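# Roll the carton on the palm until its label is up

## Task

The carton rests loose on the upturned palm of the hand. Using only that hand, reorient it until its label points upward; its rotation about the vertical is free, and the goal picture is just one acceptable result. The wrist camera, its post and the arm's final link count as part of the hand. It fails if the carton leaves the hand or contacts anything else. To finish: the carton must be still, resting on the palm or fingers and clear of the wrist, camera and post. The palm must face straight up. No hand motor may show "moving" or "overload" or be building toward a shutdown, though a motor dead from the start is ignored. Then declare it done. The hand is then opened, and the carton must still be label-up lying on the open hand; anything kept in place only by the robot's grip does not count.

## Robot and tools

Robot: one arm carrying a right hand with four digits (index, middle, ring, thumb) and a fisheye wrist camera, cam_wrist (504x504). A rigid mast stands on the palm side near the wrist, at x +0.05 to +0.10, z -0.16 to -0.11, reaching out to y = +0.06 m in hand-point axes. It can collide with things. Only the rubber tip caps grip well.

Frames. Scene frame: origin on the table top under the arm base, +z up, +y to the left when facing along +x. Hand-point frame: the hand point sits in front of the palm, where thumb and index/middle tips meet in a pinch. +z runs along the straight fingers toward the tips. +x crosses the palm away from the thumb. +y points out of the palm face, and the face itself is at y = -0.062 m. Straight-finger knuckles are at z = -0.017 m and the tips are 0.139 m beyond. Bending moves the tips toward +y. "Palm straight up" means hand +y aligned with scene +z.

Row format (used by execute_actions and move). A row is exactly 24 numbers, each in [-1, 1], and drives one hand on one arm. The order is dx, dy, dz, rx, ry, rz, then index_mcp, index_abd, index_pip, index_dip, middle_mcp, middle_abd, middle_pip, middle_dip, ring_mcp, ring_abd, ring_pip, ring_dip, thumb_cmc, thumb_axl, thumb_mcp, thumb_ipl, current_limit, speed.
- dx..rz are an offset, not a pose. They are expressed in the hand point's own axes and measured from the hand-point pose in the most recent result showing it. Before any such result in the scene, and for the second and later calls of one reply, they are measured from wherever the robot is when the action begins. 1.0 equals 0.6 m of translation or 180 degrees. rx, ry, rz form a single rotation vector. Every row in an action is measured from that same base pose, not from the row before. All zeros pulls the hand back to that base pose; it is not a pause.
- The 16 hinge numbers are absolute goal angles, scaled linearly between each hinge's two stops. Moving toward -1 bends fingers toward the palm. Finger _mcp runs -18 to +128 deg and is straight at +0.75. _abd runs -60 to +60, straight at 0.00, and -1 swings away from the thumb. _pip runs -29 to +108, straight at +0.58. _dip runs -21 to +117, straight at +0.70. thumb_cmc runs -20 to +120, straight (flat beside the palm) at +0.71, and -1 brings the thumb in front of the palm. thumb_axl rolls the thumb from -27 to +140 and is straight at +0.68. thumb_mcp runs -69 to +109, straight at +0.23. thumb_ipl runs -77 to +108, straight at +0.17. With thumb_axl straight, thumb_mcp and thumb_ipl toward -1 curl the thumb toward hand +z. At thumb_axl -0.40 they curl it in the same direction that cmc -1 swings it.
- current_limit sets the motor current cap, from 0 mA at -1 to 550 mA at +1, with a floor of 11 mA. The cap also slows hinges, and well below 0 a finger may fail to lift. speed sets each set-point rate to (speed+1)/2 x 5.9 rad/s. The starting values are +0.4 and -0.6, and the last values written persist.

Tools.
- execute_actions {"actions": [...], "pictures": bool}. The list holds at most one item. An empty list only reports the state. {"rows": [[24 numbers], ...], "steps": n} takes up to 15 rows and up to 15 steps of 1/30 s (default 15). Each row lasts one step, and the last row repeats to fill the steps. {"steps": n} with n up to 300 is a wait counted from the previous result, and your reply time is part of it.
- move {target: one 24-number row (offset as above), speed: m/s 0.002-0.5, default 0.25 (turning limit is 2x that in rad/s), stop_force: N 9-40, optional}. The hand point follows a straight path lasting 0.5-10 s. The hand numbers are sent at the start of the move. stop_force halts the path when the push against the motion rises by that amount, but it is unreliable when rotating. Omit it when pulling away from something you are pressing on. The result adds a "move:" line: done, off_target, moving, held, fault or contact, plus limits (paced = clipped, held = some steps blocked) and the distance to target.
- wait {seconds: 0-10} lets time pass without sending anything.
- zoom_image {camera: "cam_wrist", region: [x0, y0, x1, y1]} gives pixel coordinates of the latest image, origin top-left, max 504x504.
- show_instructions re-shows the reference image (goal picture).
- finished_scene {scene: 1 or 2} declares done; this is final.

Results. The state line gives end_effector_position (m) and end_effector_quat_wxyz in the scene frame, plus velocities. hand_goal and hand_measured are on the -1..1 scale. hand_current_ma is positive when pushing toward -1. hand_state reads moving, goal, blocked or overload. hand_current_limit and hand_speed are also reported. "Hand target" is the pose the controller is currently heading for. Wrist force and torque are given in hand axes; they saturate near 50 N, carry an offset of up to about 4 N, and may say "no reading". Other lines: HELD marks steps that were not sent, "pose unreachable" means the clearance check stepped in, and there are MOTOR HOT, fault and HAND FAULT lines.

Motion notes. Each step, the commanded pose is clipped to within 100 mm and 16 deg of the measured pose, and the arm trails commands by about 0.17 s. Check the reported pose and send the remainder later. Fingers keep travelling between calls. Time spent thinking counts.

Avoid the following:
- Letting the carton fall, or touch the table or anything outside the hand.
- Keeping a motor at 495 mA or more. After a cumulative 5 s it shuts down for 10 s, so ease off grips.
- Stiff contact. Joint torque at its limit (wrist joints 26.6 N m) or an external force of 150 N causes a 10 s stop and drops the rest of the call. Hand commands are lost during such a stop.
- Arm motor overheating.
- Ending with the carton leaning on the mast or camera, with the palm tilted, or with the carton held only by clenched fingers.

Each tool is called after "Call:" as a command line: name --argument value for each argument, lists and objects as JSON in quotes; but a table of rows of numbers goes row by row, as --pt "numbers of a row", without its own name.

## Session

Call:
show_instructions

Call:
execute_actions --actions '[]'

Reference images for this scene: goal picture from the wrist camera place.

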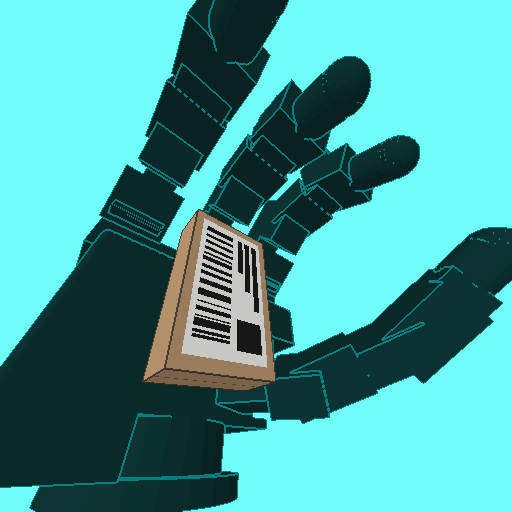

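Scene clock: 0.00 s of 4800.00 s.
end_effector_position=(+0.6115, +0.0823, +0.4912) hand_goal=(+0.046, +0.000, -0.008, +0.280, +0.046, +0.000, -0.008, +0.280, +0.046, +0.000, -0.008, +0.280, -0.104, +0.266, +0.032, -0.018) hand_measured=(+0.060, +0.000, -0.006, +0.282, +0.060, +0.000, -0.006, +0.282, +0.064, +0.000, -0.006, +0.282, -0.092, +0.270, +0.034, -0.016) hand_current_ma=(+79, +0, +12, +12, +78, +0, +12, +14, +91, +0, +13, +12, +63, +27, +11, +11) hand_state=(goal, goal, goal, goal, goal, goal, goal, goal, goal, goal, goal, goal, goal, goal, goal, goal) hand_current_limit=0.40 hand_speed=-0.60 end_effector_quat_wxyz=(+0.495, +0.451, +0.529, +0.522) end_effector_velocity=(-0.001, +0.000, -0.000) end_effector_angular_velocity=(+0.001, +0.000, +0.000)
Joint positions: [-0.162 -1.193  2.181 -4.164 -1.314 -0.044]
Joint velocities: [ 0.    -0.     0.002 -0.001  0.     0.001]
Wrist force (N, on the end effector, along its own x y z axes, offset not removed): no reading
Wrist torque (N m, same axes, about the end effector's origin, offset not removed): no reading
Hand target: +0.611, +0.082, +0.491; +0.495, +0.451, +0.529, +0.522
camera_calibration (this result's frames):
cam_wrist: T_world_to_cam=[[0.0514371, -0.715218, 0.697006, -0.283976], [-0.639288, -0.559774, -0.527222, 0.651017], [0.767245, -0.418469, -0.486023, -0.0731314], [0, 0, 0, 1]] pos_world=[0.486904, 0.130714, 0.50562]

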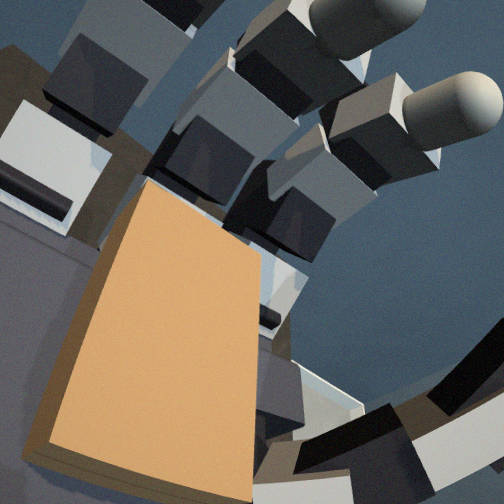

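Call:
zoom_image --camera "cam_wrist" --region '[0, 330, 174, 504]'

Call:
zoom_image --camera "cam_wrist" --region '[60, 140, 320, 400]'

Region (0, 330, 174, 504) of cam_wrist's 504x504 image, scaled by 2.897, with more detail than that image has.

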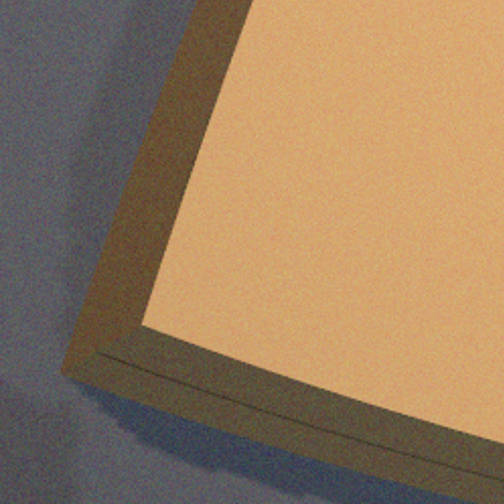

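Region (60, 140, 320, 400) of cam_wrist's 504x504 image, scaled by 1.938, with more detail than that image has.

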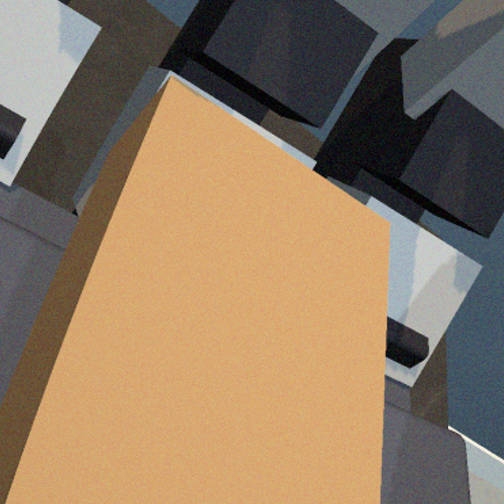

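Call:
move --target '[0.008,-0.049,-0.048, 0.3443,0.0091,0.0152, -0.41,-0.05,-0.5,0.65, -0.41,0,-0.95,0.6, -0.41,0,-0.7,0.65, 0.1,0.266,0.032,-0.018, -0.2,-0.7]' --speed 0.18

Scene clock: 36.93 s of 4800.00 s.
end_effector_position=(+0.5838, +0.0824, +0.4606) hand_goal=(-0.410, -0.050, -0.500, +0.650, -0.410, +0.000, -0.950, +0.600, -0.410, +0.000, -0.700, +0.650, +0.100, +0.266, +0.032, -0.018) hand_measured=(-0.404, -0.046, -0.500, +0.648, -0.386, +0.000, -0.870, +0.610, -0.404, +0.000, -0.700, +0.646, +0.106, +0.270, +0.030, -0.016) hand_current_ma=(+32, +14, +0, -16, +129, +0, +220, +53, +33, +0, -1, -17, +26, +27, -9, +7) hand_state=(goal, goal, goal, goal, blocked, goal, blocked, goal, goal, goal, goal, goal, goal, goal, goal, goal) hand_current_limit=-0.20 hand_speed=-0.70 end_effector_quat_wxyz=(+0.174, +0.646, +0.718, +0.192) end_effector_velocity=(+0.000, -0.001, -0.001) end_effector_angular_velocity=(+0.001, +0.011, -0.002)
Joint positions: [-0.136 -1.784  1.983 -2.281 -1.457 -0.201]
Joint velocities: [-0.     0.003 -0.008  0.016 -0.001  0.002]
Wrist force (N, on the end effector, along its own x y z axes, offset not removed): [4.6 -1.4 1.5]
Wrist torque (N m, same axes, about the end effector's origin, offset not removed): [-0.17 -0.79 0.32]
Hand target: +0.584, +0.082, +0.461; +0.174, +0.646, +0.718, +0.192
Off the commanded pose: 0.000 m, 0 deg.
move: done
camera_calibration (this result's frames):
cam_wrist: T_world_to_cam=[[0.646463, -0.68758, 0.330635, -0.442021], [-0.760361, -0.544986, 0.353329, 0.281236], [-0.06275, -0.479816, -0.875122, 0.602109], [0, 0, 0, 1]] pos_world=[0.537373, 0.138247, 0.573698]

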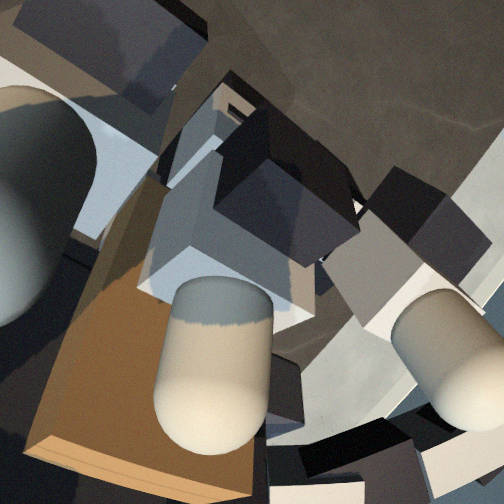

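Call:
move --target '[0.005,-0.0675,0.0207, 0.335,0,0, -0.41,-0.05,-0.5,0.65, -0.41,0,-0.95,0.6, -0.41,0.04,-0.7,0.65, 0.1,0.266,0.032,-0.018, -0.2,-0.7]' --speed 0.18

Scene clock: 46.20 s of 4800.00 s.
end_effector_position=(+0.5551, +0.0823, +0.4295) hand_goal=(-0.410, -0.050, -0.500, +0.650, -0.410, +0.000, -0.950, +0.600, -0.410, +0.040, -0.700, +0.650, +0.100, +0.266, +0.032, -0.018) hand_measured=(-0.402, -0.046, -0.500, +0.648, -0.384, +0.000, -0.872, +0.610, -0.402, +0.036, -0.700, +0.648, +0.098, +0.270, +0.030, -0.018) hand_current_ma=(+42, +14, +0, -12, +140, +0, +220, +53, +45, -14, -1, -12, -7, +22, -16, +7) hand_state=(goal, goal, goal, goal, blocked, goal, blocked, goal, goal, goal, goal, goal, goal, goal, goal, goal) hand_current_limit=-0.20 hand_speed=-0.70 end_effector_quat_wxyz=(-0.174, +0.645, +0.718, -0.194) end_effector_velocity=(-0.000, -0.000, -0.000) end_effector_angular_velocity=(-0.000, +0.009, -0.000)
Joint positions: [-0.052 -1.282  1.07  -0.834 -1.646 -0.128]
Joint velocities: [-0.     0.006 -0.009  0.012 -0.001  0.   ]
Wrist force (N, on the end effector, along its own x y z axes, offset not removed): [2.2 1.1 2.7]
Wrist torque (N m, same axes, about the end effector's origin, offset not removed): [0.39 -0.56 0.39]
Hand target: +0.555, +0.082, +0.429; -0.174, +0.645, +0.718, -0.195
Off the commanded pose: 0.000 m, 0 deg.
move: done
camera_calibration (this result's frames):
cam_wrist: T_world_to_cam=[[0.646528, -0.687716, -0.330225, -0.129469], [-0.0477042, -0.468457, 0.882197, -0.358722], [-0.761397, -0.554613, -0.335678, 0.735334], [0, 0, 0, 1]] pos_world=[0.626474, 0.150742, 0.520545]

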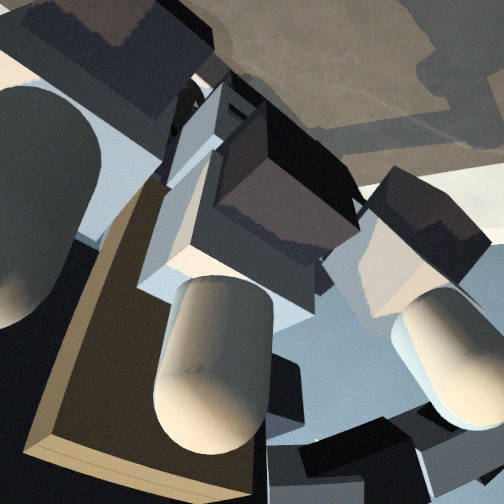

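Call:
move --target '[0,0,0, 0,0,0, -0.41,-0.08,-0.5,0.65, -0.41,0,-0.55,0.63, -0.41,0.08,-0.6,0.65, 0.1,0.266,0.032,-0.018, -0.2,-0.88]' --speed 0.06

Scene clock: 51.33 s of 4800.00 s.
end_effector_position=(+0.5551, +0.0823, +0.4295) hand_goal=(-0.410, -0.080, -0.500, +0.650, -0.410, +0.000, -0.550, +0.630, -0.410, +0.080, -0.600, +0.650, +0.100, +0.266, +0.032, -0.018) hand_measured=(-0.402, -0.076, -0.500, +0.648, -0.384, +0.000, -0.546, +0.632, -0.402, +0.076, -0.600, +0.648, +0.098, +0.270, +0.030, -0.018) hand_current_ma=(+42, +18, +0, -12, +140, +0, +17, +12, +45, -15, -1, -12, -7, +22, -16, +7) hand_state=(goal, goal, goal, goal, blocked, goal, goal, goal, goal, goal, goal, goal, goal, goal, goal, goal) hand_current_limit=-0.20 hand_speed=-0.88 end_effector_quat_wxyz=(-0.174, +0.645, +0.718, -0.194) end_effector_velocity=(+0.000, -0.000, +0.001) end_effector_angular_velocity=(+0.000, -0.002, +0.001)
Joint positions: [-0.052 -1.282  1.07  -0.834 -1.646 -0.128]
Joint velocities: [-0.    -0.001 -0.001 -0.001 -0.    -0.001]
Wrist force (N, on the end effector, along its own x y z axes, offset not removed): [1.9 -0.2 1.7]
Wrist torque (N m, same axes, about the end effector's origin, offset not removed): [-0.03 -0.38 0.32]
Hand target: +0.555, +0.082, +0.429; -0.174, +0.645, +0.718, -0.194
Off the commanded pose: 0.000 m, 0 deg.
move: done
camera_calibration (this result's frames):
cam_wrist: T_world_to_cam=[[0.646533, -0.687712, -0.330224, -0.129469], [-0.0477016, -0.468458, 0.882197, -0.358722], [-0.761394, -0.554617, -0.335678, 0.735335], [0, 0, 0, 1]] pos_world=[0.626474, 0.150746, 0.520545]

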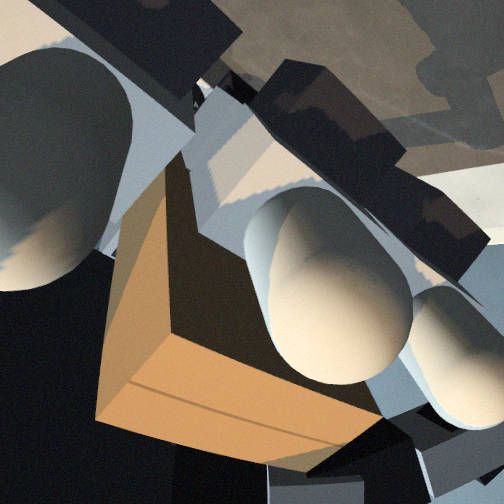

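Call:
move --target '[0,0,0, 0,0,0, -0.41,-0.08,-0.4,0.65, -0.41,0,-0.3,0.65, -0.41,0.08,-0.3,0.65, 0.1,0.266,0.032,-0.018, -0.2,-0.88]' --speed 0.06

Scene clock: 58.67 s of 4800.00 s.
end_effector_position=(+0.5551, +0.0823, +0.4295) hand_goal=(-0.410, -0.080, -0.400, +0.650, -0.410, +0.000, -0.300, +0.650, -0.410, +0.080, -0.300, +0.650, +0.100, +0.266, +0.032, -0.018) hand_measured=(-0.402, -0.076, -0.400, +0.648, -0.384, +0.000, -0.294, +0.650, -0.402, +0.076, -0.300, +0.648, +0.098, +0.270, +0.030, -0.018) hand_current_ma=(+42, +18, +1, -11, +140, +0, +27, -2, +45, -15, +2, -11, -7, +22, -16, +7) hand_state=(goal, goal, goal, goal, blocked, goal, goal, goal, goal, goal, goal, goal, goal, goal, goal, goal) hand_current_limit=-0.20 hand_speed=-0.88 end_effector_quat_wxyz=(-0.174, +0.645, +0.718, -0.194) end_effector_velocity=(+0.000, +0.000, -0.000) end_effector_angular_velocity=(-0.000, +0.001, +0.001)
Joint positions: [-0.052 -1.282  1.07  -0.834 -1.646 -0.128]
Joint velocities: [ 0.001  0.001  0.    -0.    -0.    -0.   ]
Wrist force (N, on the end effector, along its own x y z axes, offset not removed): [3.3 0.2 4.8]
Wrist torque (N m, same axes, about the end effector's origin, offset not removed): [-0.25 -0.65 0.36]
Hand target: +0.555, +0.082, +0.429; -0.174, +0.645, +0.718, -0.194
Off the commanded pose: 0.000 m, 0 deg.
move: done
camera_calibration (this result's frames):
cam_wrist: T_world_to_cam=[[0.646529, -0.687716, -0.330224, -0.129469], [-0.0477045, -0.468457, 0.882197, -0.358722], [-0.761397, -0.554613, -0.335678, 0.735335], [0, 0, 0, 1]] pos_world=[0.626474, 0.150742, 0.520545]

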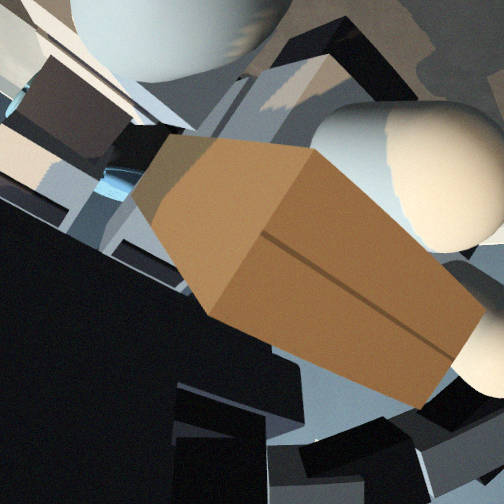

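Call:
move --target '[0,0,0, 0,0,0, -0.41,-0.08,-0.15,0.65, -0.41,0,-0.05,0.65, -0.41,0.08,-0.05,0.65, 0.1,0.266,0.032,-0.018, -0.2,-0.88]' --speed 0.06

Scene clock: 62.60 s of 4800.00 s.
end_effector_position=(+0.5551, +0.0823, +0.4295) hand_goal=(-0.410, -0.080, -0.150, +0.650, -0.410, +0.000, -0.050, +0.650, -0.410, +0.080, -0.050, +0.650, +0.100, +0.266, +0.032, -0.018) hand_measured=(-0.402, -0.076, -0.150, +0.648, -0.384, +0.000, -0.044, +0.650, -0.402, +0.076, -0.050, +0.648, +0.098, +0.270, +0.030, -0.018) hand_current_ma=(+42, +18, +3, -11, +140, +0, +35, +3, +46, -15, +3, -11, -7, +22, -16, +7) hand_state=(goal, goal, goal, goal, blocked, goal, goal, goal, goal, goal, goal, goal, goal, goal, goal, goal) hand_current_limit=-0.20 hand_speed=-0.88 end_effector_quat_wxyz=(-0.174, +0.645, +0.718, -0.194) end_effector_velocity=(-0.000, -0.000, -0.000) end_effector_angular_velocity=(-0.000, +0.001, -0.001)
Joint positions: [-0.052 -1.282  1.07  -0.834 -1.646 -0.128]
Joint velocities: [-0.001  0.     0.     0.     0.     0.001]
Wrist force (N, on the end effector, along its own x y z axes, offset not removed): [2.3 -0.1 0.7]
Wrist torque (N m, same axes, about the end effector's origin, offset not removed): [0.16 -0.38 0.19]
Hand target: +0.555, +0.082, +0.429; -0.174, +0.645, +0.718, -0.194
Off the commanded pose: 0.000 m, 0 deg.
move: done
camera_calibration (this result's frames):
cam_wrist: T_world_to_cam=[[0.646529, -0.687716, -0.330224, -0.129469], [-0.0477046, -0.468457, 0.882197, -0.358722], [-0.761397, -0.554613, -0.335678, 0.735335], [0, 0, 0, 1]] pos_world=[0.626474, 0.150742, 0.520545]

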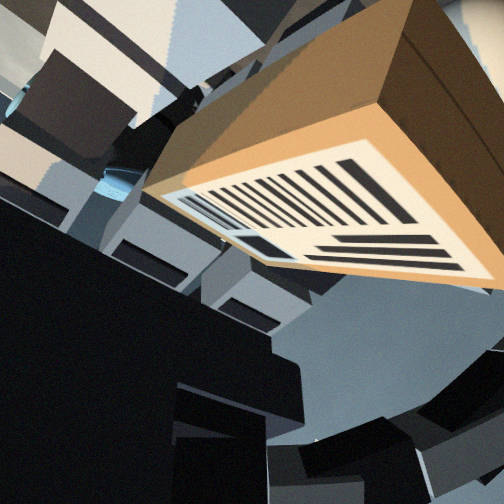

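Call:
move --target '[0,0.003,-0.048, -0.25,0,0, -0.15,-0.07,0.12,0.65, -0.15,0,0.2,0.65, -0.15,0.07,0.2,0.65, 0.1,0.266,0.032,-0.018, -0.2,-0.955]' --speed 0.17

Scene clock: 71.73 s of 4800.00 s.
end_effector_position=(+0.5708, +0.0840, +0.4535) hand_goal=(-0.150, -0.070, +0.120, +0.650, -0.150, +0.000, +0.200, +0.650, -0.150, +0.070, +0.200, +0.650, +0.100, +0.266, +0.032, -0.018) hand_measured=(-0.140, -0.074, +0.120, +0.648, -0.128, +0.000, +0.206, +0.650, -0.140, +0.072, +0.200, +0.648, +0.100, +0.270, +0.030, -0.018) hand_current_ma=(+50, -14, +2, -11, +120, +0, +32, +3, +58, +13, +3, -11, -4, +22, -16, +7) hand_state=(goal, goal, goal, goal, blocked, goal, goal, goal, goal, goal, goal, goal, goal, goal, goal, goal) hand_current_limit=-0.20 hand_speed=-0.95 end_effector_quat_wxyz=(+0.086, +0.663, +0.738, +0.095) end_effector_velocity=(+0.001, -0.001, -0.000) end_effector_angular_velocity=(+0.002, -0.011, -0.002)
Joint positions: [-0.11  -1.735  1.787 -1.872 -1.52  -0.198]
Joint velocities: [-0.002 -0.003  0.01  -0.018  0.003  0.001]
Wrist force (N, on the end effector, along its own x y z axes, offset not removed): [1.7 4.2 5.7]
Wrist torque (N m, same axes, about the end effector's origin, offset not removed): [0.29 -0.43 0.11]
Hand target: +0.571, +0.084, +0.454; +0.087, +0.663, +0.738, +0.095
Off the commanded pose: 0.000 m, 0 deg.
move: done
camera_calibration (this result's frames):
cam_wrist: T_world_to_cam=[[0.71315, -0.680464, 0.16848, -0.395319], [-0.638856, -0.531931, 0.555799, 0.112431], [-0.288581, -0.504002, -0.814065, 0.699158], [0, 0, 0, 1]] pos_world=[0.555514, 0.143183, 0.573275]

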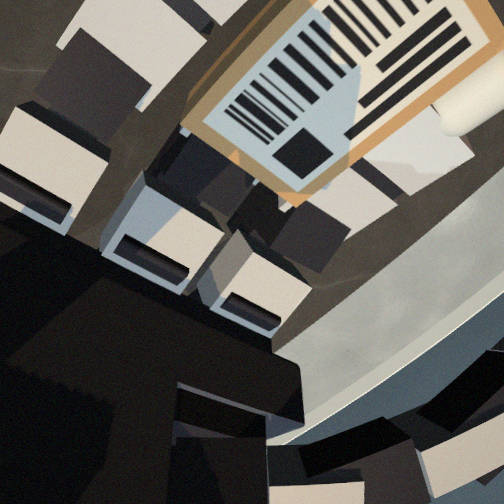

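Call:
move --target '[0,0.063,-0.056, -0.4183,0,0, 0.72,-0.03,0.5,0.65, 0.72,0,0.55,0.65, 0.72,0.03,0.53,0.65, 0.1,0.266,0.032,-0.018, -0.2,-0.94]' --speed 0.17

Scene clock: 84.23 s of 4800.00 s.
end_effector_position=(+0.5983, +0.0871, +0.4957) hand_goal=(+0.720, -0.030, +0.500, +0.650, +0.720, +0.000, +0.550, +0.650, +0.720, +0.030, +0.530, +0.650, +0.100, +0.266, +0.032, -0.018) hand_measured=(+0.730, -0.034, +0.500, +0.648, +0.744, +0.000, +0.558, +0.650, +0.732, +0.034, +0.530, +0.648, +0.106, +0.270, +0.030, -0.018) hand_current_ma=(+53, -16, +3, -11, +129, +0, +37, +4, +61, +14, +3, -11, +28, +22, -9, +7) hand_state=(goal, goal, goal, goal, blocked, goal, goal, goal, goal, goal, goal, goal, goal, goal, goal, goal) hand_current_limit=-0.20 hand_speed=-0.94 end_effector_quat_wxyz=(+0.473, +0.473, +0.526, +0.526) end_effector_velocity=(+0.000, -0.000, +0.000) end_effector_angular_velocity=(+0.000, -0.001, -0.000)
Joint positions: [-0.144 -1.256  2.225 -4.109 -1.332  0.   ]
Joint velocities: [-0.     0.001 -0.001 -0.001 -0.     0.   ]
Wrist force (N, on the end effector, along its own x y z axes, offset not removed): [5.1 1.5 4.2]
Wrist torque (N m, same axes, about the end effector's origin, offset not removed): [-0.08 -0.67 0.44]
Hand target: +0.598, +0.087, +0.496; +0.473, +0.473, +0.526, +0.526
Off the commanded pose: 0.000 m, 0 deg.
move: done
camera_calibration (this result's frames):
cam_wrist: T_world_to_cam=[[0.0789439, -0.74838, 0.658556, -0.277488], [-0.659707, -0.534488, -0.528308, 0.658247], [0.747365, -0.392747, -0.535906, -0.0244111], [0, 0, 0, 1]] pos_world=[0.4744, 0.134571, 0.517417]

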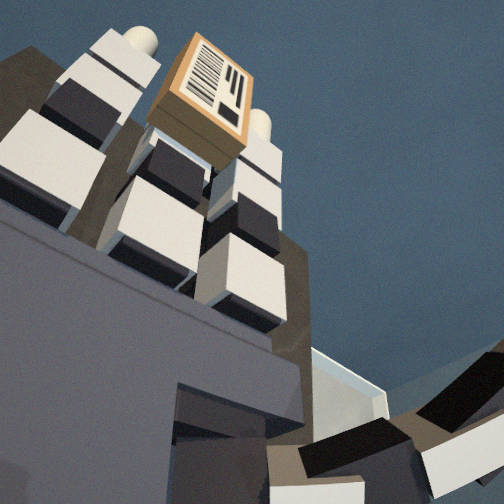

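Call:
move --target '[0,0,0, 0,0,0, 0.3,-0.03,0.5,0.65, 0.3,0,0.56,0.85, 0.3,0.03,0.5,0.65, 0.1,0.266,0.032,-0.018, 0.0,-0.88]' --speed 0.1

Scene clock: 91.47 s of 4800.00 s.
end_effector_position=(+0.5983, +0.0871, +0.4957) hand_goal=(+0.300, -0.030, +0.500, +0.650, +0.300, +0.000, +0.560, +0.850, +0.300, +0.030, +0.500, +0.650, +0.100, +0.266, +0.032, -0.018) hand_measured=(+0.326, -0.034, +0.500, +0.648, +0.744, +0.000, +0.568, +0.848, +0.330, +0.034, +0.508, +0.648, +0.106, +0.270, +0.030, -0.018) hand_current_ma=(+134, -16, +3, -11, +275, +0, +39, -13, +156, +14, +42, -11, +28, +22, -9, +7) hand_state=(blocked, goal, goal, goal, blocked, goal, goal, goal, blocked, goal, goal, goal, goal, goal, goal, goal) hand_current_limit=0.00 hand_speed=-0.88 end_effector_quat_wxyz=(+0.473, +0.473, +0.526, +0.526) end_effector_velocity=(-0.001, -0.000, +0.001) end_effector_angular_velocity=(-0.001, -0.002, -0.001)
Joint positions: [-0.144 -1.256  2.225 -4.109 -1.332  0.   ]
Joint velocities: [-0.001 -0.002  0.001 -0.001  0.    -0.001]
Wrist force (N, on the end effector, along its own x y z axes, offset not removed): [2.9 1.3 4.8]
Wrist torque (N m, same axes, about the end effector's origin, offset not removed): [-0.21 -0.58 0.27]
Hand target: +0.598, +0.087, +0.496; +0.473, +0.473, +0.526, +0.526
Off the commanded pose: 0.000 m, 0 deg.
move: done
camera_calibration (this result's frames):
cam_wrist: T_world_to_cam=[[0.0789436, -0.74838, 0.658555, -0.277488], [-0.659707, -0.534488, -0.528308, 0.658247], [0.747365, -0.392747, -0.535906, -0.024411], [0, 0, 0, 1]] pos_world=[0.4744, 0.134571, 0.517417]

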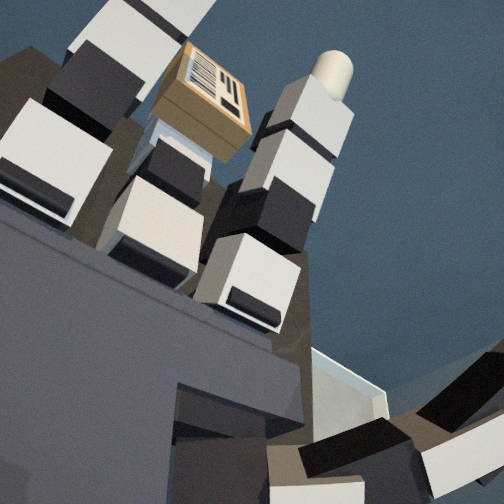

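Call:
move --target '[0,0,0, 0,0,0, 0.33,-0.03,0.5,0.65, 0.74,0,0.56,0.7, 0.33,0.03,0.5,0.65, 0.1,0.266,0.032,-0.018, 0.0,-0.75]' --speed 0.1

Scene clock: 99.43 s of 4800.00 s.
end_effector_position=(+0.5983, +0.0871, +0.4957) hand_goal=(+0.330, -0.030, +0.500, +0.650, +0.740, +0.000, +0.560, +0.700, +0.330, +0.030, +0.500, +0.650, +0.100, +0.266, +0.032, -0.018) hand_measured=(+0.340, -0.034, +0.500, +0.648, +0.766, +0.000, +0.568, +0.710, +0.340, +0.034, +0.508, +0.648, +0.106, +0.270, +0.030, -0.018) hand_current_ma=(+49, -16, +3, -11, +136, +0, +43, +55, +57, +14, +42, -11, +28, +22, -9, +7) hand_state=(goal, goal, goal, goal, blocked, goal, goal, goal, goal, goal, goal, goal, goal, goal, goal, goal) hand_current_limit=0.00 hand_speed=-0.75 end_effector_quat_wxyz=(+0.473, +0.473, +0.526, +0.526) end_effector_velocity=(+0.000, -0.000, -0.000) end_effector_angular_velocity=(+0.001, +0.001, +0.000)
Joint positions: [-0.144 -1.256  2.225 -4.109 -1.332  0.   ]
Joint velocities: [ 0.     0.    -0.001  0.001  0.     0.001]
Wrist force (N, on the end effector, along its own x y z axes, offset not removed): [3.1 -1.0 0.0]
Wrist torque (N m, same axes, about the end effector's origin, offset not removed): [0.07 -0.41 0.33]
Hand target: +0.598, +0.087, +0.496; +0.473, +0.473, +0.526, +0.526
Off the commanded pose: 0.000 m, 0 deg.
move: done
camera_calibration (this result's frames):
cam_wrist: T_world_to_cam=[[0.0789438, -0.74838, 0.658555, -0.277488], [-0.659707, -0.534488, -0.528308, 0.658247], [0.747365, -0.392747, -0.535906, -0.0244111], [0, 0, 0, 1]] pos_world=[0.4744, 0.134571, 0.517417]

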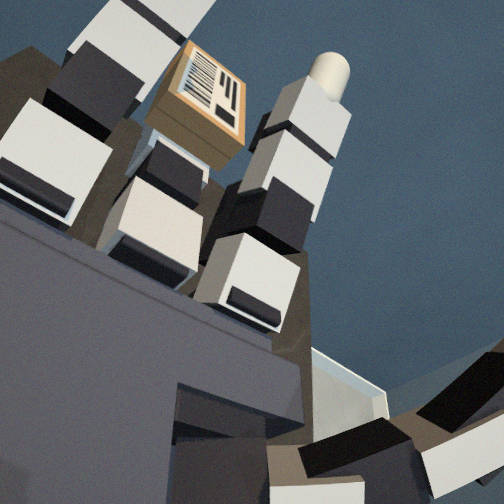

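Call:
move --target '[0,0,0, 0,0,0, 0.3,-0.03,0.5,0.65, 0.4,0,0.56,0.7, 0.3,0.03,0.5,0.65, 0.1,0.266,0.032,-0.018, 0.75,-0.9]' --speed 0.1

Scene clock: 104.20 s of 4800.00 s.
end_effector_position=(+0.5983, +0.0871, +0.4957) hand_goal=(+0.300, -0.030, +0.500, +0.650, +0.400, +0.000, +0.560, +0.700, +0.300, +0.030, +0.500, +0.650, +0.100, +0.266, +0.032, -0.018) hand_measured=(+0.326, -0.034, +0.500, +0.648, +0.450, +0.000, +0.568, +0.708, +0.330, +0.034, +0.508, +0.648, +0.106, +0.270, +0.030, -0.018) hand_current_ma=(+134, -16, +3, -11, +270, +0, +43, +41, +156, +14, +42, -11, +28, +22, -9, +7) hand_state=(blocked, goal, goal, goal, blocked, goal, goal, goal, blocked, goal, goal, goal, goal, goal, goal, goal) hand_current_limit=0.75 hand_speed=-0.90 end_effector_quat_wxyz=(+0.473, +0.473, +0.526, +0.526) end_effector_velocity=(+0.000, +0.000, -0.000) end_effector_angular_velocity=(+0.002, -0.000, +0.001)
Joint positions: [-0.144 -1.256  2.225 -4.109 -1.332  0.   ]
Joint velocities: [ 0.001  0.001 -0.001 -0.001 -0.     0.002]
Wrist force (N, on the end effector, along its own x y z axes, offset not removed): [3.7 2.3 3.1]
Wrist torque (N m, same axes, about the end effector's origin, offset not removed): [0.13 -0.56 0.44]
Hand target: +0.598, +0.087, +0.496; +0.473, +0.473, +0.526, +0.526
Off the commanded pose: 0.000 m, 0 deg.
move: done
camera_calibration (this result's frames):
cam_wrist: T_world_to_cam=[[0.078944, -0.74838, 0.658555, -0.277488], [-0.659707, -0.534488, -0.528308, 0.658247], [0.747365, -0.392747, -0.535906, -0.024411], [0, 0, 0, 1]] pos_world=[0.4744, 0.134571, 0.517417]

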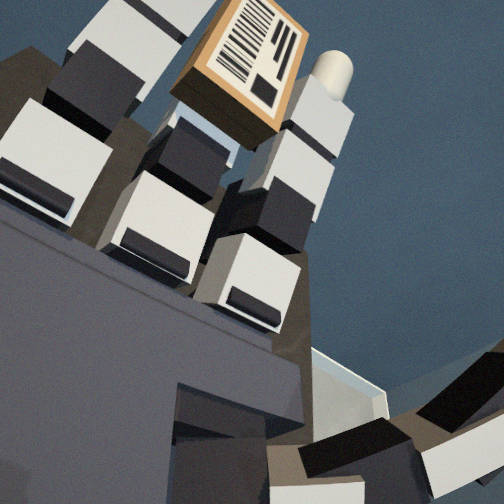

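Call:
move --target '[0,0,0, 0,0,0, 0.22,-0.03,0.5,0.65, 0.22,0,0.56,0.8, 0.22,0.03,0.5,0.65, 0.1,0.266,0.032,-0.018, 0.75,-0.9]' --speed 0.1

Scene clock: 109.37 s of 4800.00 s.
end_effector_position=(+0.5983, +0.0871, +0.4957) hand_goal=(+0.220, -0.030, +0.500, +0.650, +0.220, +0.000, +0.560, +0.800, +0.220, +0.030, +0.500, +0.650, +0.100, +0.266, +0.032, -0.018) hand_measured=(+0.242, -0.034, +0.500, +0.648, +0.252, +0.000, +0.568, +0.798, +0.246, +0.032, +0.508, +0.648, +0.106, +0.270, +0.032, -0.018) hand_current_ma=(+118, -15, +4, -11, +173, +0, +40, -13, +139, +13, +38, -11, +31, +22, -7, +7) hand_state=(blocked, goal, goal, goal, blocked, goal, goal, goal, blocked, goal, goal, goal, goal, goal, goal, goal) hand_current_limit=0.75 hand_speed=-0.90 end_effector_quat_wxyz=(+0.473, +0.473, +0.526, +0.526) end_effector_velocity=(-0.000, +0.000, +0.001) end_effector_angular_velocity=(-0.000, -0.002, +0.000)
Joint positions: [-0.144 -1.256  2.225 -4.109 -1.332  0.   ]
Joint velocities: [ 0.    -0.002 -0.001  0.001 -0.     0.   ]
Wrist force (N, on the end effector, along its own x y z axes, offset not removed): [1.8 0.8 3.6]
Wrist torque (N m, same axes, about the end effector's origin, offset not removed): [-0.13 -0.24 0.09]
Hand target: +0.598, +0.087, +0.496; +0.473, +0.473, +0.526, +0.526
Off the commanded pose: 0.000 m, 0 deg.
move: done
camera_calibration (this result's frames):
cam_wrist: T_world_to_cam=[[0.0789322, -0.74838, 0.658557, -0.277483], [-0.659705, -0.534484, -0.528314, 0.658252], [0.747368, -0.392752, -0.535898, -0.0244187], [0, 0, 0, 1]] pos_world=[0.474404, 0.134573, 0.517417]

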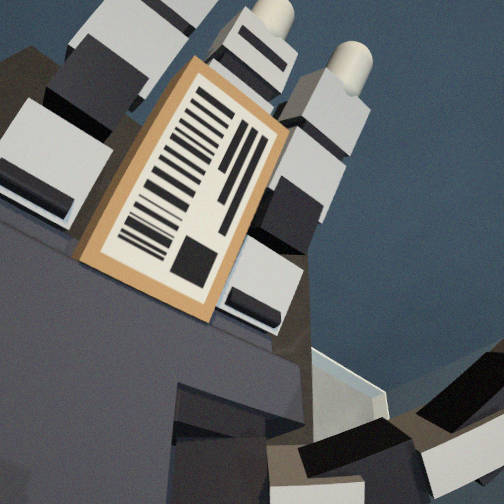

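Call:
move --target '[0,0,0, 0,0,0, 0.7,-0.03,0.52,0.65, 0.7,0,0.56,0.68, 0.7,0.03,0.52,0.65, 0.1,0.266,0.032,-0.018, 0.2,-0.86]' --speed 0.1

Scene clock: 114.33 s of 4800.00 s.
end_effector_position=(+0.5983, +0.0871, +0.4957) hand_goal=(+0.700, -0.030, +0.520, +0.650, +0.700, +0.000, +0.560, +0.680, +0.700, +0.030, +0.520, +0.650, +0.100, +0.266, +0.032, -0.018) hand_measured=(+0.710, -0.034, +0.520, +0.648, +0.712, +0.000, +0.568, +0.684, +0.712, +0.032, +0.520, +0.648, +0.106, +0.270, +0.032, -0.018) hand_current_ma=(+53, -15, +3, -11, +60, +0, +40, +23, +62, +13, +3, -11, +31, +22, -7, +7) hand_state=(goal, goal, goal, goal, goal, goal, goal, goal, goal, goal, goal, goal, goal, goal, goal, goal) hand_current_limit=0.20 hand_speed=-0.86 end_effector_quat_wxyz=(+0.473, +0.473, +0.526, +0.526) end_effector_velocity=(+0.000, -0.001, +0.000) end_effector_angular_velocity=(+0.000, -0.000, -0.002)
Joint positions: [-0.144 -1.256  2.225 -4.109 -1.332  0.   ]
Joint velocities: [-0.001 -0.001 -0.     0.    -0.001  0.   ]
Wrist force (N, on the end effector, along its own x y z axes, offset not removed): [3.0 -0.5 3.8]
Wrist torque (N m, same axes, about the end effector's origin, offset not removed): [-0.21 -0.29 0.29]
Hand target: +0.598, +0.087, +0.496; +0.473, +0.473, +0.526, +0.526
Off the commanded pose: 0.000 m, 0 deg.
move: done
camera_calibration (this result's frames):
cam_wrist: T_world_to_cam=[[0.0789555, -0.74838, 0.658554, -0.277487], [-0.659708, -0.534492, -0.528303, 0.658247], [0.747363, -0.392741, -0.535914, -0.0244109], [0, 0, 0, 1]] pos_world=[0.474404, 0.134574, 0.517412]

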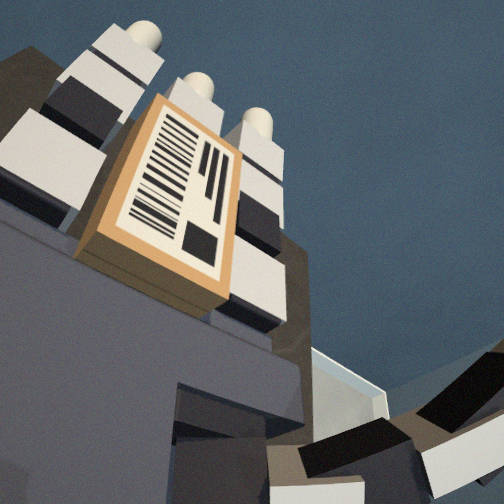

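Call:
execute_actions --actions '[]'

Scene clock: 119.83 s of 4800.00 s.
end_effector_position=(+0.5983, +0.0871, +0.4957) hand_goal=(+0.700, -0.030, +0.520, +0.650, +0.700, +0.000, +0.560, +0.680, +0.700, +0.030, +0.520, +0.650, +0.100, +0.266, +0.032, -0.018) hand_measured=(+0.710, -0.034, +0.520, +0.648, +0.712, +0.000, +0.568, +0.684, +0.712, +0.032, +0.520, +0.648, +0.106, +0.270, +0.032, -0.018) hand_current_ma=(+53, -15, +3, -11, +60, +0, +40, +23, +62, +13, +3, -11, +31, +22, -7, +7) hand_state=(goal, goal, goal, goal, goal, goal, goal, goal, goal, goal, goal, goal, goal, goal, goal, goal) hand_current_limit=0.20 hand_speed=-0.86 end_effector_quat_wxyz=(+0.473, +0.473, +0.526, +0.526) end_effector_velocity=(+0.000, -0.000, -0.000) end_effector_angular_velocity=(-0.000, +0.000, -0.000)
Joint positions: [-0.144 -1.256  2.225 -4.109 -1.332  0.   ]
Joint velocities: [-0.     0.001 -0.001 -0.    -0.    -0.   ]
Wrist force (N, on the end effector, along its own x y z axes, offset not removed): [0.4 -0.2 -0.3]
Wrist torque (N m, same axes, about the end effector's origin, offset not removed): [0.07 0.07 -0.06]
Hand target: +0.598, +0.087, +0.496; +0.473, +0.473, +0.526, +0.526
Off the commanded pose: 0.000 m, 0 deg.
Steps of this call (steps 1 to 165: nothing new was sent). Readings (end_effector_position | what the end effector reports):
1: (+0.5983, +0.0871, +0.4957) | hand_goal=(+0.700, -0.030, +0.520, +0.650, +0.700, +0.000, +0.560, +0.680, +0.700, +0.030, +0.520, +0.650, +0.100, +0.266, +0.032, -0.018) hand_measured=(+0.710, -0.034, +0.520, +0.648, +0.712, +0.000, +0.568, +0.684, +0.712, +0.032, +0.520, +0.648, +0.106, +0.270, +0.032, -0.018) hand_current_ma=(+53, -15, +3, -11, +60, +0, +40, +23, +62, +13, +3, -11, +31, +22, -7, +7) hand_state=(goal, goal, goal, goal, goal, goal, goal, goal, goal, goal, goal, goal, goal, goal, goal, goal) hand_current_limit=0.20 hand_speed=-0.86
2: (+0.5983, +0.0871, +0.4957) | hand_goal=(+0.700, -0.030, +0.520, +0.650, +0.700, +0.000, +0.560, +0.680, +0.700, +0.030, +0.520, +0.650, +0.100, +0.266, +0.032, -0.018) hand_measured=(+0.710, -0.034, +0.520, +0.648, +0.712, +0.000, +0.568, +0.684, +0.712, +0.032, +0.520, +0.648, +0.106, +0.270, +0.032, -0.018) hand_current_ma=(+53, -15, +3, -11, +60, +0, +40, +23, +62, +13, +3, -11, +31, +22, -7, +7) hand_state=(goal, goal, goal, goal, goal, goal, goal, goal, goal, goal, goal, goal, goal, goal, goal, goal) hand_current_limit=0.20 hand_speed=-0.86
4: (+0.5983, +0.0871, +0.4957) | hand_goal=(+0.700, -0.030, +0.520, +0.650, +0.700, +0.000, +0.560, +0.680, +0.700, +0.030, +0.520, +0.650, +0.100, +0.266, +0.032, -0.018) hand_measured=(+0.710, -0.034, +0.520, +0.648, +0.712, +0.000, +0.568, +0.684, +0.712, +0.032, +0.520, +0.648, +0.106, +0.270, +0.032, -0.018) hand_current_ma=(+53, -15, +3, -11, +60, +0, +40, +23, +62, +13, +3, -11, +31, +22, -7, +7) hand_state=(goal, goal, goal, goal, goal, goal, goal, goal, goal, goal, goal, goal, goal, goal, goal, goal) hand_current_limit=0.20 hand_speed=-0.86
8: (+0.5983, +0.0871, +0.4957) | hand_goal=(+0.700, -0.030, +0.520, +0.650, +0.700, +0.000, +0.560, +0.680, +0.700, +0.030, +0.520, +0.650, +0.100, +0.266, +0.032, -0.018) hand_measured=(+0.710, -0.034, +0.520, +0.648, +0.712, +0.000, +0.568, +0.684, +0.712, +0.032, +0.520, +0.648, +0.106, +0.270, +0.032, -0.018) hand_current_ma=(+53, -15, +3, -11, +60, +0, +40, +23, +62, +13, +3, -11, +31, +22, -7, +7) hand_state=(goal, goal, goal, goal, goal, goal, goal, goal, goal, goal, goal, goal, goal, goal, goal, goal) hand_current_limit=0.20 hand_speed=-0.86
165: the state above
camera_calibration (this result's frames):
cam_wrist: T_world_to_cam=[[0.0789321, -0.74838, 0.658557, -0.277483], [-0.659704, -0.534484, -0.528315, 0.658252], [0.747369, -0.392752, -0.535897, -0.0244189], [0, 0, 0, 1]] pos_world=[0.474404, 0.134573, 0.517417]

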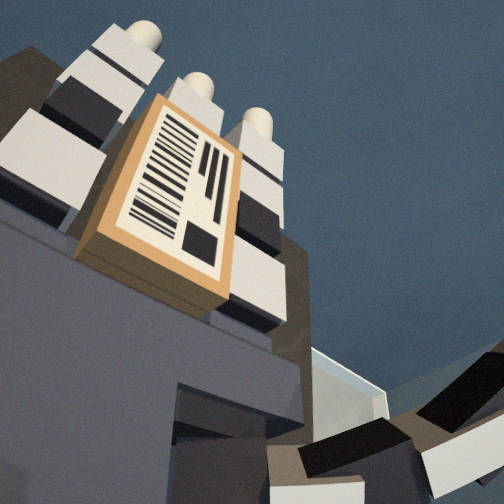

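The label is facing up, the carton is at rest, the palm is level and all motors read "goal".

Call:
finished_scene --scene 2

The scene is finished: the task was done.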